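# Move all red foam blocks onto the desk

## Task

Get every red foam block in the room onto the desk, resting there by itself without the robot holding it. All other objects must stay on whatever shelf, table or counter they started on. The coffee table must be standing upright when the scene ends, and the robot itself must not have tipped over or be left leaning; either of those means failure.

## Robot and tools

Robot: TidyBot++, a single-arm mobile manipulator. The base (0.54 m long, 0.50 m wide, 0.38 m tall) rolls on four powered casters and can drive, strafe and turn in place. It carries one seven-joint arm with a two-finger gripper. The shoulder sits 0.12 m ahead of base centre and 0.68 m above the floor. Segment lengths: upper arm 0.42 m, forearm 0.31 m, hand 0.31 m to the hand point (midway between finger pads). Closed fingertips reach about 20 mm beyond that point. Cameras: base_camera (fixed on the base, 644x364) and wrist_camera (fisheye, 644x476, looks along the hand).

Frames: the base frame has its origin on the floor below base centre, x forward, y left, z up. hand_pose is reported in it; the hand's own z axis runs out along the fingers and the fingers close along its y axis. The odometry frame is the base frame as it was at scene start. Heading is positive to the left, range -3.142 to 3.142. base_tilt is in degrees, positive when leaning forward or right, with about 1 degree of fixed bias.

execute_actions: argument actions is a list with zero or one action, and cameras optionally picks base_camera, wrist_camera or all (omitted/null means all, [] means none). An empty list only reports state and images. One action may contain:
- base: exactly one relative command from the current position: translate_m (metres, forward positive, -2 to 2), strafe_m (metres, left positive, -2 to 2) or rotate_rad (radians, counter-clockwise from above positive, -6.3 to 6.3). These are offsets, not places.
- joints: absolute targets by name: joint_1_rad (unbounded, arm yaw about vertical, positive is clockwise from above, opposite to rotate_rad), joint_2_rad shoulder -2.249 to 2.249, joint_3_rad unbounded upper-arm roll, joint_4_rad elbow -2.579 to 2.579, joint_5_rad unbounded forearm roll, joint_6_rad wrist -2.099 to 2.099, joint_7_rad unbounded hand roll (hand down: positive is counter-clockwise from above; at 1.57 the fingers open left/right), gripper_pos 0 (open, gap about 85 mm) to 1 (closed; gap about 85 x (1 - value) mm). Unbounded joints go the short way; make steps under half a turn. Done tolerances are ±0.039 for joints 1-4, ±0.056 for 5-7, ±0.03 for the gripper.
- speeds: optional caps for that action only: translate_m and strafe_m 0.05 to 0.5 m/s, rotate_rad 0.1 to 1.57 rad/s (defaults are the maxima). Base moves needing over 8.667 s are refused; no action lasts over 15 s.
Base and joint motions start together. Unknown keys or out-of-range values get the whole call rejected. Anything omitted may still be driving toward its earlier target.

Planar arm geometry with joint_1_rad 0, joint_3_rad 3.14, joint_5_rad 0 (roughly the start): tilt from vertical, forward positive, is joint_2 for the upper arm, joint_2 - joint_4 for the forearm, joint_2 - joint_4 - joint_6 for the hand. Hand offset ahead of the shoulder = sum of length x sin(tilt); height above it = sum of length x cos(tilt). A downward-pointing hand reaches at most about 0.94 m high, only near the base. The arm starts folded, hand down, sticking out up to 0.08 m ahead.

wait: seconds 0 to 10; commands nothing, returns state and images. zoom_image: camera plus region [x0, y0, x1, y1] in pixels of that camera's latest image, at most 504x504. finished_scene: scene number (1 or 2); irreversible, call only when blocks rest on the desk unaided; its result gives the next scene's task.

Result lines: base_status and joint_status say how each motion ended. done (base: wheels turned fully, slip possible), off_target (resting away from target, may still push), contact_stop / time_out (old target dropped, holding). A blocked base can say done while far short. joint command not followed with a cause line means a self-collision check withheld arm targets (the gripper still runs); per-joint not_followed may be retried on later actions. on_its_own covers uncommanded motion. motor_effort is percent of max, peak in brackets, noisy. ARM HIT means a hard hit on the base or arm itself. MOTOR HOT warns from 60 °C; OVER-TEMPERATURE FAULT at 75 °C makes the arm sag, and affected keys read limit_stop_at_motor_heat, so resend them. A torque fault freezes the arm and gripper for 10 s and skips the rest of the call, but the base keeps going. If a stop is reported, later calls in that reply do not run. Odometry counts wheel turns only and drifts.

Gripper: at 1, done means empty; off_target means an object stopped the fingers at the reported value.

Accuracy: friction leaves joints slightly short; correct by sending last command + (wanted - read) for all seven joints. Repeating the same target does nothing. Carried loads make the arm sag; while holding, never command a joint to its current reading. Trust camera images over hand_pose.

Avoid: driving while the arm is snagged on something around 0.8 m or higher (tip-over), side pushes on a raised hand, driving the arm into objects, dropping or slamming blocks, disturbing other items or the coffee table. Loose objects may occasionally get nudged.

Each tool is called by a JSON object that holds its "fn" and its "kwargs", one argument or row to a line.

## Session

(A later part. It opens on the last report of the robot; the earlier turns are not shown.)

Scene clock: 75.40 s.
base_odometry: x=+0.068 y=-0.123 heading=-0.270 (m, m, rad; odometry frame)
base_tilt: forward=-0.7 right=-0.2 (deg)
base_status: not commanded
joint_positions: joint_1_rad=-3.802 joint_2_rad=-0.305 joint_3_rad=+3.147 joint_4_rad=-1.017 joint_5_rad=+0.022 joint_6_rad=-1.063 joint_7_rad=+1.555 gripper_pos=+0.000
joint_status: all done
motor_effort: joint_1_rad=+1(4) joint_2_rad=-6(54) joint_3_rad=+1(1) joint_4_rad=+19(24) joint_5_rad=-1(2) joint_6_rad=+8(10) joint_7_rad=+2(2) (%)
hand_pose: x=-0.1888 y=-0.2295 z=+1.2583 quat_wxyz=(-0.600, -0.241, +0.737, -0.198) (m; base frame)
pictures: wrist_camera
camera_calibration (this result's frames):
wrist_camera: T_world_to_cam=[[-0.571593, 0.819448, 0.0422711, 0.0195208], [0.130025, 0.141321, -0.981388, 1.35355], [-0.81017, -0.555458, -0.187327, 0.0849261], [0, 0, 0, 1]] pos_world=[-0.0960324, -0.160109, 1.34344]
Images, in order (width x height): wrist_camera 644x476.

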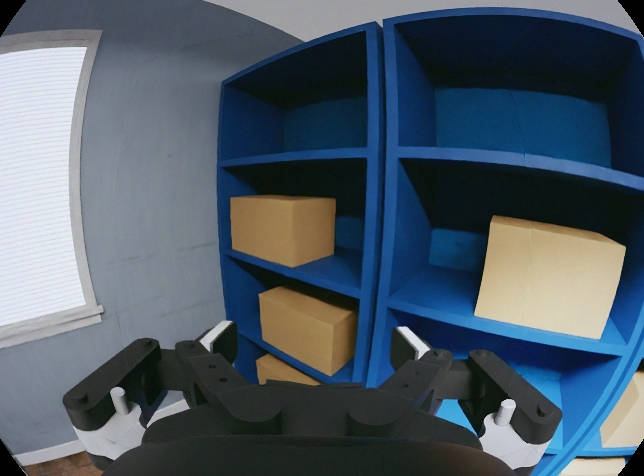

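{"fn": "execute_actions", "kwargs": {
  "actions": [
    {"joints":{"joint_1_rad":1.0,"joint_2_rad":1.3,"joint_4_rad":-1.6,"joint_6_rad":1.1},"base":{"translate_m":-0.1}}
  ],
  "cameras": ["wrist_camera"]
}}

{"fn": "execute_actions", "kwargs": {
  "actions": [
    {"joints":{"joint_2_rad":-0.9,"joint_6_rad":-1.4},"base":{"strafe_m":1.2}}
  ],
  "cameras": ["wrist_camera"]
}}

{"fn": "execute_actions", "kwargs": {
  "actions": [
    {"joints":{"joint_1_rad":3.3}}
  ],
  "cameras": ["wrist_camera"]
}}

Scene clock: 84.37 s.
base_odometry: x=-0.028 y=-0.096 heading=-0.270 (m, m, rad; odometry frame)
base_tilt: forward=-0.6 right=-0.2 (deg)
base_status: done
joint_positions: joint_1_rad=-5.273 joint_2_rad=+1.299 joint_3_rad=+3.146 joint_4_rad=-1.579 joint_5_rad=+0.022 joint_6_rad=+1.061 joint_7_rad=+1.555 gripper_pos=+0.000
joint_status: all done
motor_effort: joint_1_rad=+1(4) joint_2_rad=-49(54) joint_3_rad=+0(3) joint_4_rad=+11(24) joint_5_rad=-1(2) joint_6_rad=+9(8) joint_7_rad=+2(1) (%)
hand_pose: x=+0.5434 y=-0.6654 z=+0.4156 quat_wxyz=(-0.291, -0.692, +0.377, -0.542) (m; base frame)
pictures: wrist_camera
camera_calibration (this result's frames):
wrist_camera: T_world_to_cam=[[-0.850138, -0.524998, 0.0405311, 0.0883726], [-0.154022, 0.174326, -0.972568, 0.665594], [0.503531, -0.833059, -0.229063, -0.603108], [0, 0, 0, 1]] pos_world=[0.481329, -0.572059, 0.505604]
Images, in order (width x height): wrist_camera 644x476.

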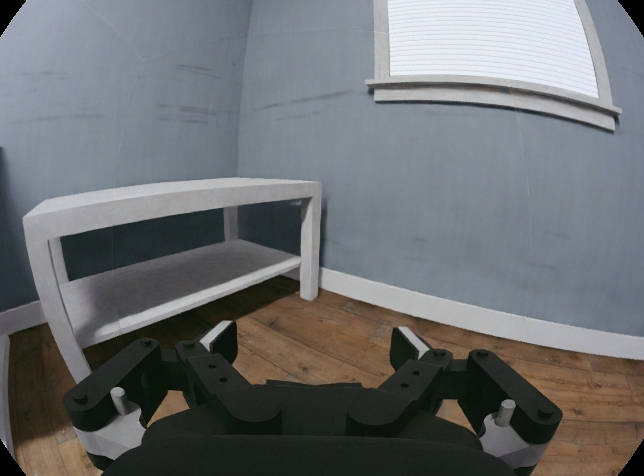

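Scene clock: 88.13 s.
base_odometry: x=+0.292 y=+1.061 heading=-0.270 (m, m, rad; odometry frame)
base_tilt: forward=-0.6 right=-0.2 (deg)
base_status: done
joint_positions: joint_1_rad=-5.273 joint_2_rad=-0.907 joint_3_rad=+3.146 joint_4_rad=-1.579 joint_5_rad=+0.022 joint_6_rad=-1.365 joint_7_rad=+1.555 gripper_pos=+0.000
joint_status: all done
motor_effort: joint_1_rad=+1(1) joint_2_rad=+15(53) joint_3_rad=+1(1) joint_4_rad=+17(23) joint_5_rad=-1(1) joint_6_rad=+7(9) joint_7_rad=+1(1) (%)
hand_pose: x=+0.1887 y=-0.1243 z=+1.0471 quat_wxyz=(-0.259, -0.739, +0.423, -0.456) (m; base frame)
pictures: wrist_camera
camera_calibration (this result's frames):
wrist_camera: T_world_to_cam=[[-0.866832, -0.496443, 0.0463353, 0.0459199], [-0.253037, 0.357934, -0.898808, 1.09511], [0.429622, -0.790839, -0.435887, 0.40667], [0, 0, 0, 1]] pos_world=[0.142194, -0.0475703, 1.15943]
Images, in order (width x height): wrist_camera 644x476.

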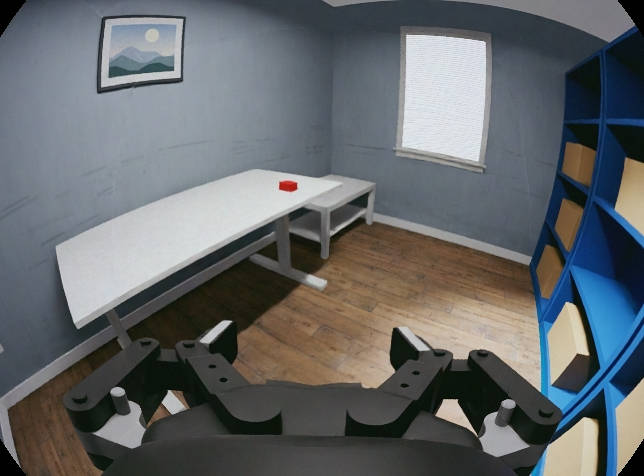

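Scene clock: 91.47 s.
base_odometry: x=+0.292 y=+1.061 heading=-0.270 (m, m, rad; odometry frame)
base_tilt: forward=-0.6 right=-0.2 (deg)
base_status: not commanded
joint_positions: joint_1_rad=-3.000 joint_2_rad=-0.907 joint_3_rad=+3.146 joint_4_rad=-1.579 joint_5_rad=+0.022 joint_6_rad=-1.365 joint_7_rad=+1.555 gripper_pos=+0.000
joint_status: all done
motor_effort: joint_1_rad=+0(1) joint_2_rad=+15(16) joint_3_rad=+1(1) joint_4_rad=+18(17) joint_5_rad=-2(1) joint_6_rad=+7(7) joint_7_rad=+2(1) (%)
hand_pose: x=-0.0209 y=+0.0271 z=+1.0471 quat_wxyz=(-0.523, +0.073, +0.848, +0.043) (m; base frame)
pictures: wrist_camera
camera_calibration (this result's frames):
wrist_camera: T_world_to_cam=[[0.181166, 0.98236, 0.0463348, -0.0787913], [0.436681, -0.0381384, -0.898808, 1.01303], [-0.881186, 0.183067, -0.435887, 0.562656], [0, 0, 0, 1]] pos_world=[0.0677064, 0.0130331, 1.15943]
Images, in order (width x height): wrist_camera 644x476.

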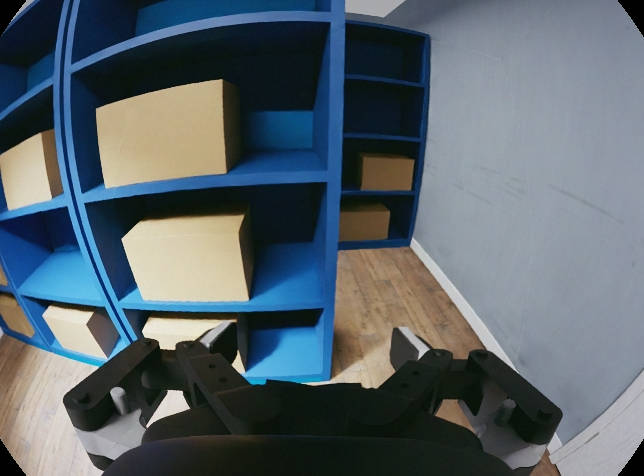

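{"fn": "execute_actions", "kwargs": {
  "actions": [
    {"base":{"strafe_m":0.75},"joints":{"joint_1_rad":2.5}}
  ],
  "cameras": ["wrist_camera"]
}}

{"fn": "execute_actions", "kwargs": {
  "actions": [
    {"base":{"translate_m":-1.3},"joints":{"joint_1_rad":1.7}}
  ],
  "cameras": ["wrist_camera"]
}}

Scene clock: 96.27 s.
base_odometry: x=+0.492 y=+1.784 heading=-0.270 (m, m, rad; odometry frame)
base_tilt: forward=-0.6 right=-0.2 (deg)
base_status: done
joint_positions: joint_1_rad=-3.770 joint_2_rad=-0.907 joint_3_rad=+3.146 joint_4_rad=-1.579 joint_5_rad=+0.022 joint_6_rad=-1.365 joint_7_rad=+1.555 gripper_pos=+0.000
joint_status: all done
motor_effort: joint_1_rad=+1(1) joint_2_rad=+15(17) joint_3_rad=+1(3) joint_4_rad=+18(18) joint_5_rad=-1(0) joint_6_rad=+7(8) joint_7_rad=+1(1) (%)
hand_pose: x=-0.0003 y=-0.0781 z=+1.0471 quat_wxyz=(-0.501, -0.251, +0.813, -0.157) (m; base frame)
pictures: wrist_camera
camera_calibration (this result's frames):
wrist_camera: T_world_to_cam=[[-0.554138, 0.831133, 0.0463647, 0.00872119], [0.339989, 0.276817, -0.898766, 1.02451], [-0.759828, -0.482277, -0.43597, 0.548273], [0, 0, 0, 1]] pos_world=[0.0731037, -0.0264314, 1.15942]
Images, in order (width x height): wrist_camera 644x476.

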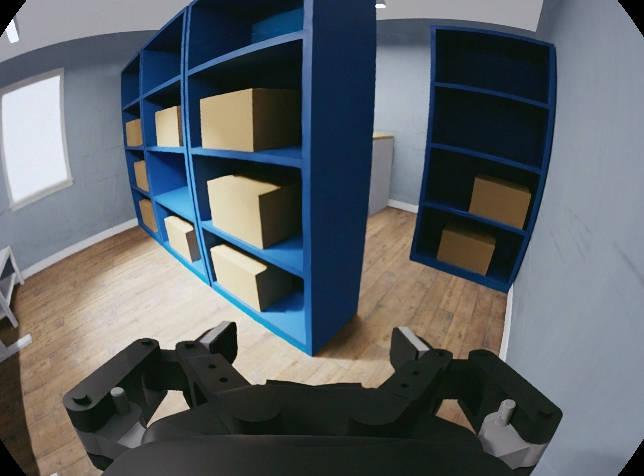

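Scene clock: 100.23 s.
base_odometry: x=-0.761 y=+2.131 heading=-0.270 (m, m, rad; odometry frame)
base_tilt: forward=-0.6 right=-0.2 (deg)
base_status: done
joint_positions: joint_1_rad=-4.569 joint_2_rad=-0.907 joint_3_rad=+3.146 joint_4_rad=-1.579 joint_5_rad=+0.022 joint_6_rad=-1.365 joint_7_rad=+1.555 gripper_pos=+0.000
joint_status: all done
motor_effort: joint_1_rad=+1(2) joint_2_rad=+15(19) joint_3_rad=+1(2) joint_4_rad=+17(18) joint_5_rad=-1(2) joint_6_rad=+8(8) joint_7_rad=+2(1) (%)
hand_pose: x=+0.0917 y=-0.1397 z=+1.0470 quat_wxyz=(-0.400, -0.548, +0.652, -0.339) (m; base frame)
pictures: wrist_camera
camera_calibration (this result's frames):
wrist_camera: T_world_to_cam=[[-0.981986, 0.183198, 0.0462753, 0.0597496], [0.039101, 0.436624, -0.898794, 1.06021], [-0.184862, -0.880794, -0.435922, 0.47995], [0, 0, 0, 1]] pos_world=[0.105943, -0.0511201, 1.15936]
Images, in order (width x height): wrist_camera 644x476.

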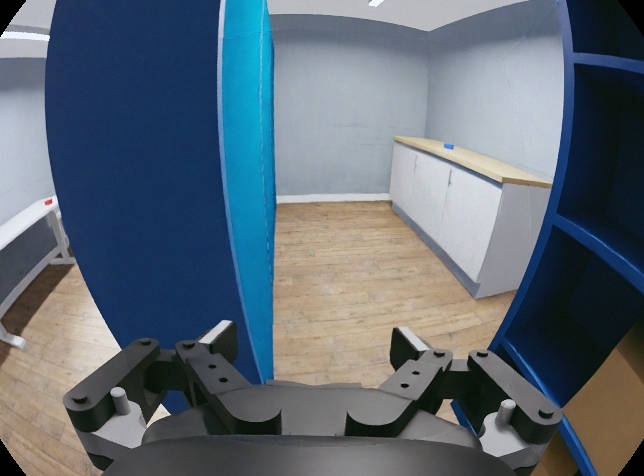

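{"fn": "execute_actions", "kwargs": {
  "actions": [
    {"base":{"translate_m":-0.18},"joints":{"joint_1_rad":2.0,"joint_2_rad":0.8,"joint_4_rad":-0.5,"joint_6_rad":-1.0,"joint_5_rad":0.8}}
  ],
  "cameras": ["wrist_camera"]
}}

Scene clock: 104.73 s.
base_odometry: x=-0.935 y=+2.179 heading=-0.270 (m, m, rad; odometry frame)
base_tilt: forward=-0.7 right=-0.2 (deg)
base_status: done
joint_positions: joint_1_rad=-4.301 joint_2_rad=+0.801 joint_3_rad=+3.146 joint_4_rad=-0.525 joint_5_rad=+0.770 joint_6_rad=-1.041 joint_7_rad=+1.555 gripper_pos=+0.000
joint_status: all done
motor_effort: joint_1_rad=+1(2) joint_2_rad=-50(53) joint_3_rad=+3(3) joint_4_rad=+22(23) joint_5_rad=+4(4) joint_6_rad=+4(8) joint_7_rad=+2(1) (%)
hand_pose: x=-0.3752 y=-0.6639 z=+0.9022 quat_wxyz=(-0.498, -0.508, +0.693, +0.117) (m; base frame)
pictures: wrist_camera
camera_calibration (this result's frames):
wrist_camera: T_world_to_cam=[[-0.558047, 0.43529, 0.706474, -0.565239], [-0.0470785, 0.83339, -0.550676, 1.0942], [-0.828473, -0.340563, -0.444578, -0.00619963], [0, 0, 0, 1]] pos_world=[-0.269053, -0.667962, 0.999119]
Images, in order (width x height): wrist_camera 644x476.

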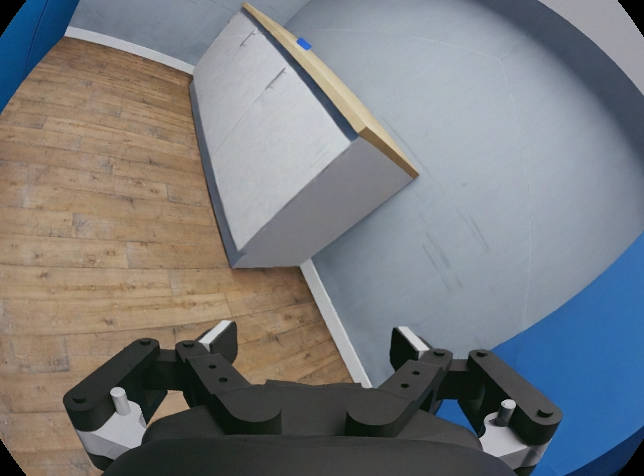

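{"fn": "finished_scene", "kwargs": {
  "scene": 1
}}

The scene is finished: the task was done.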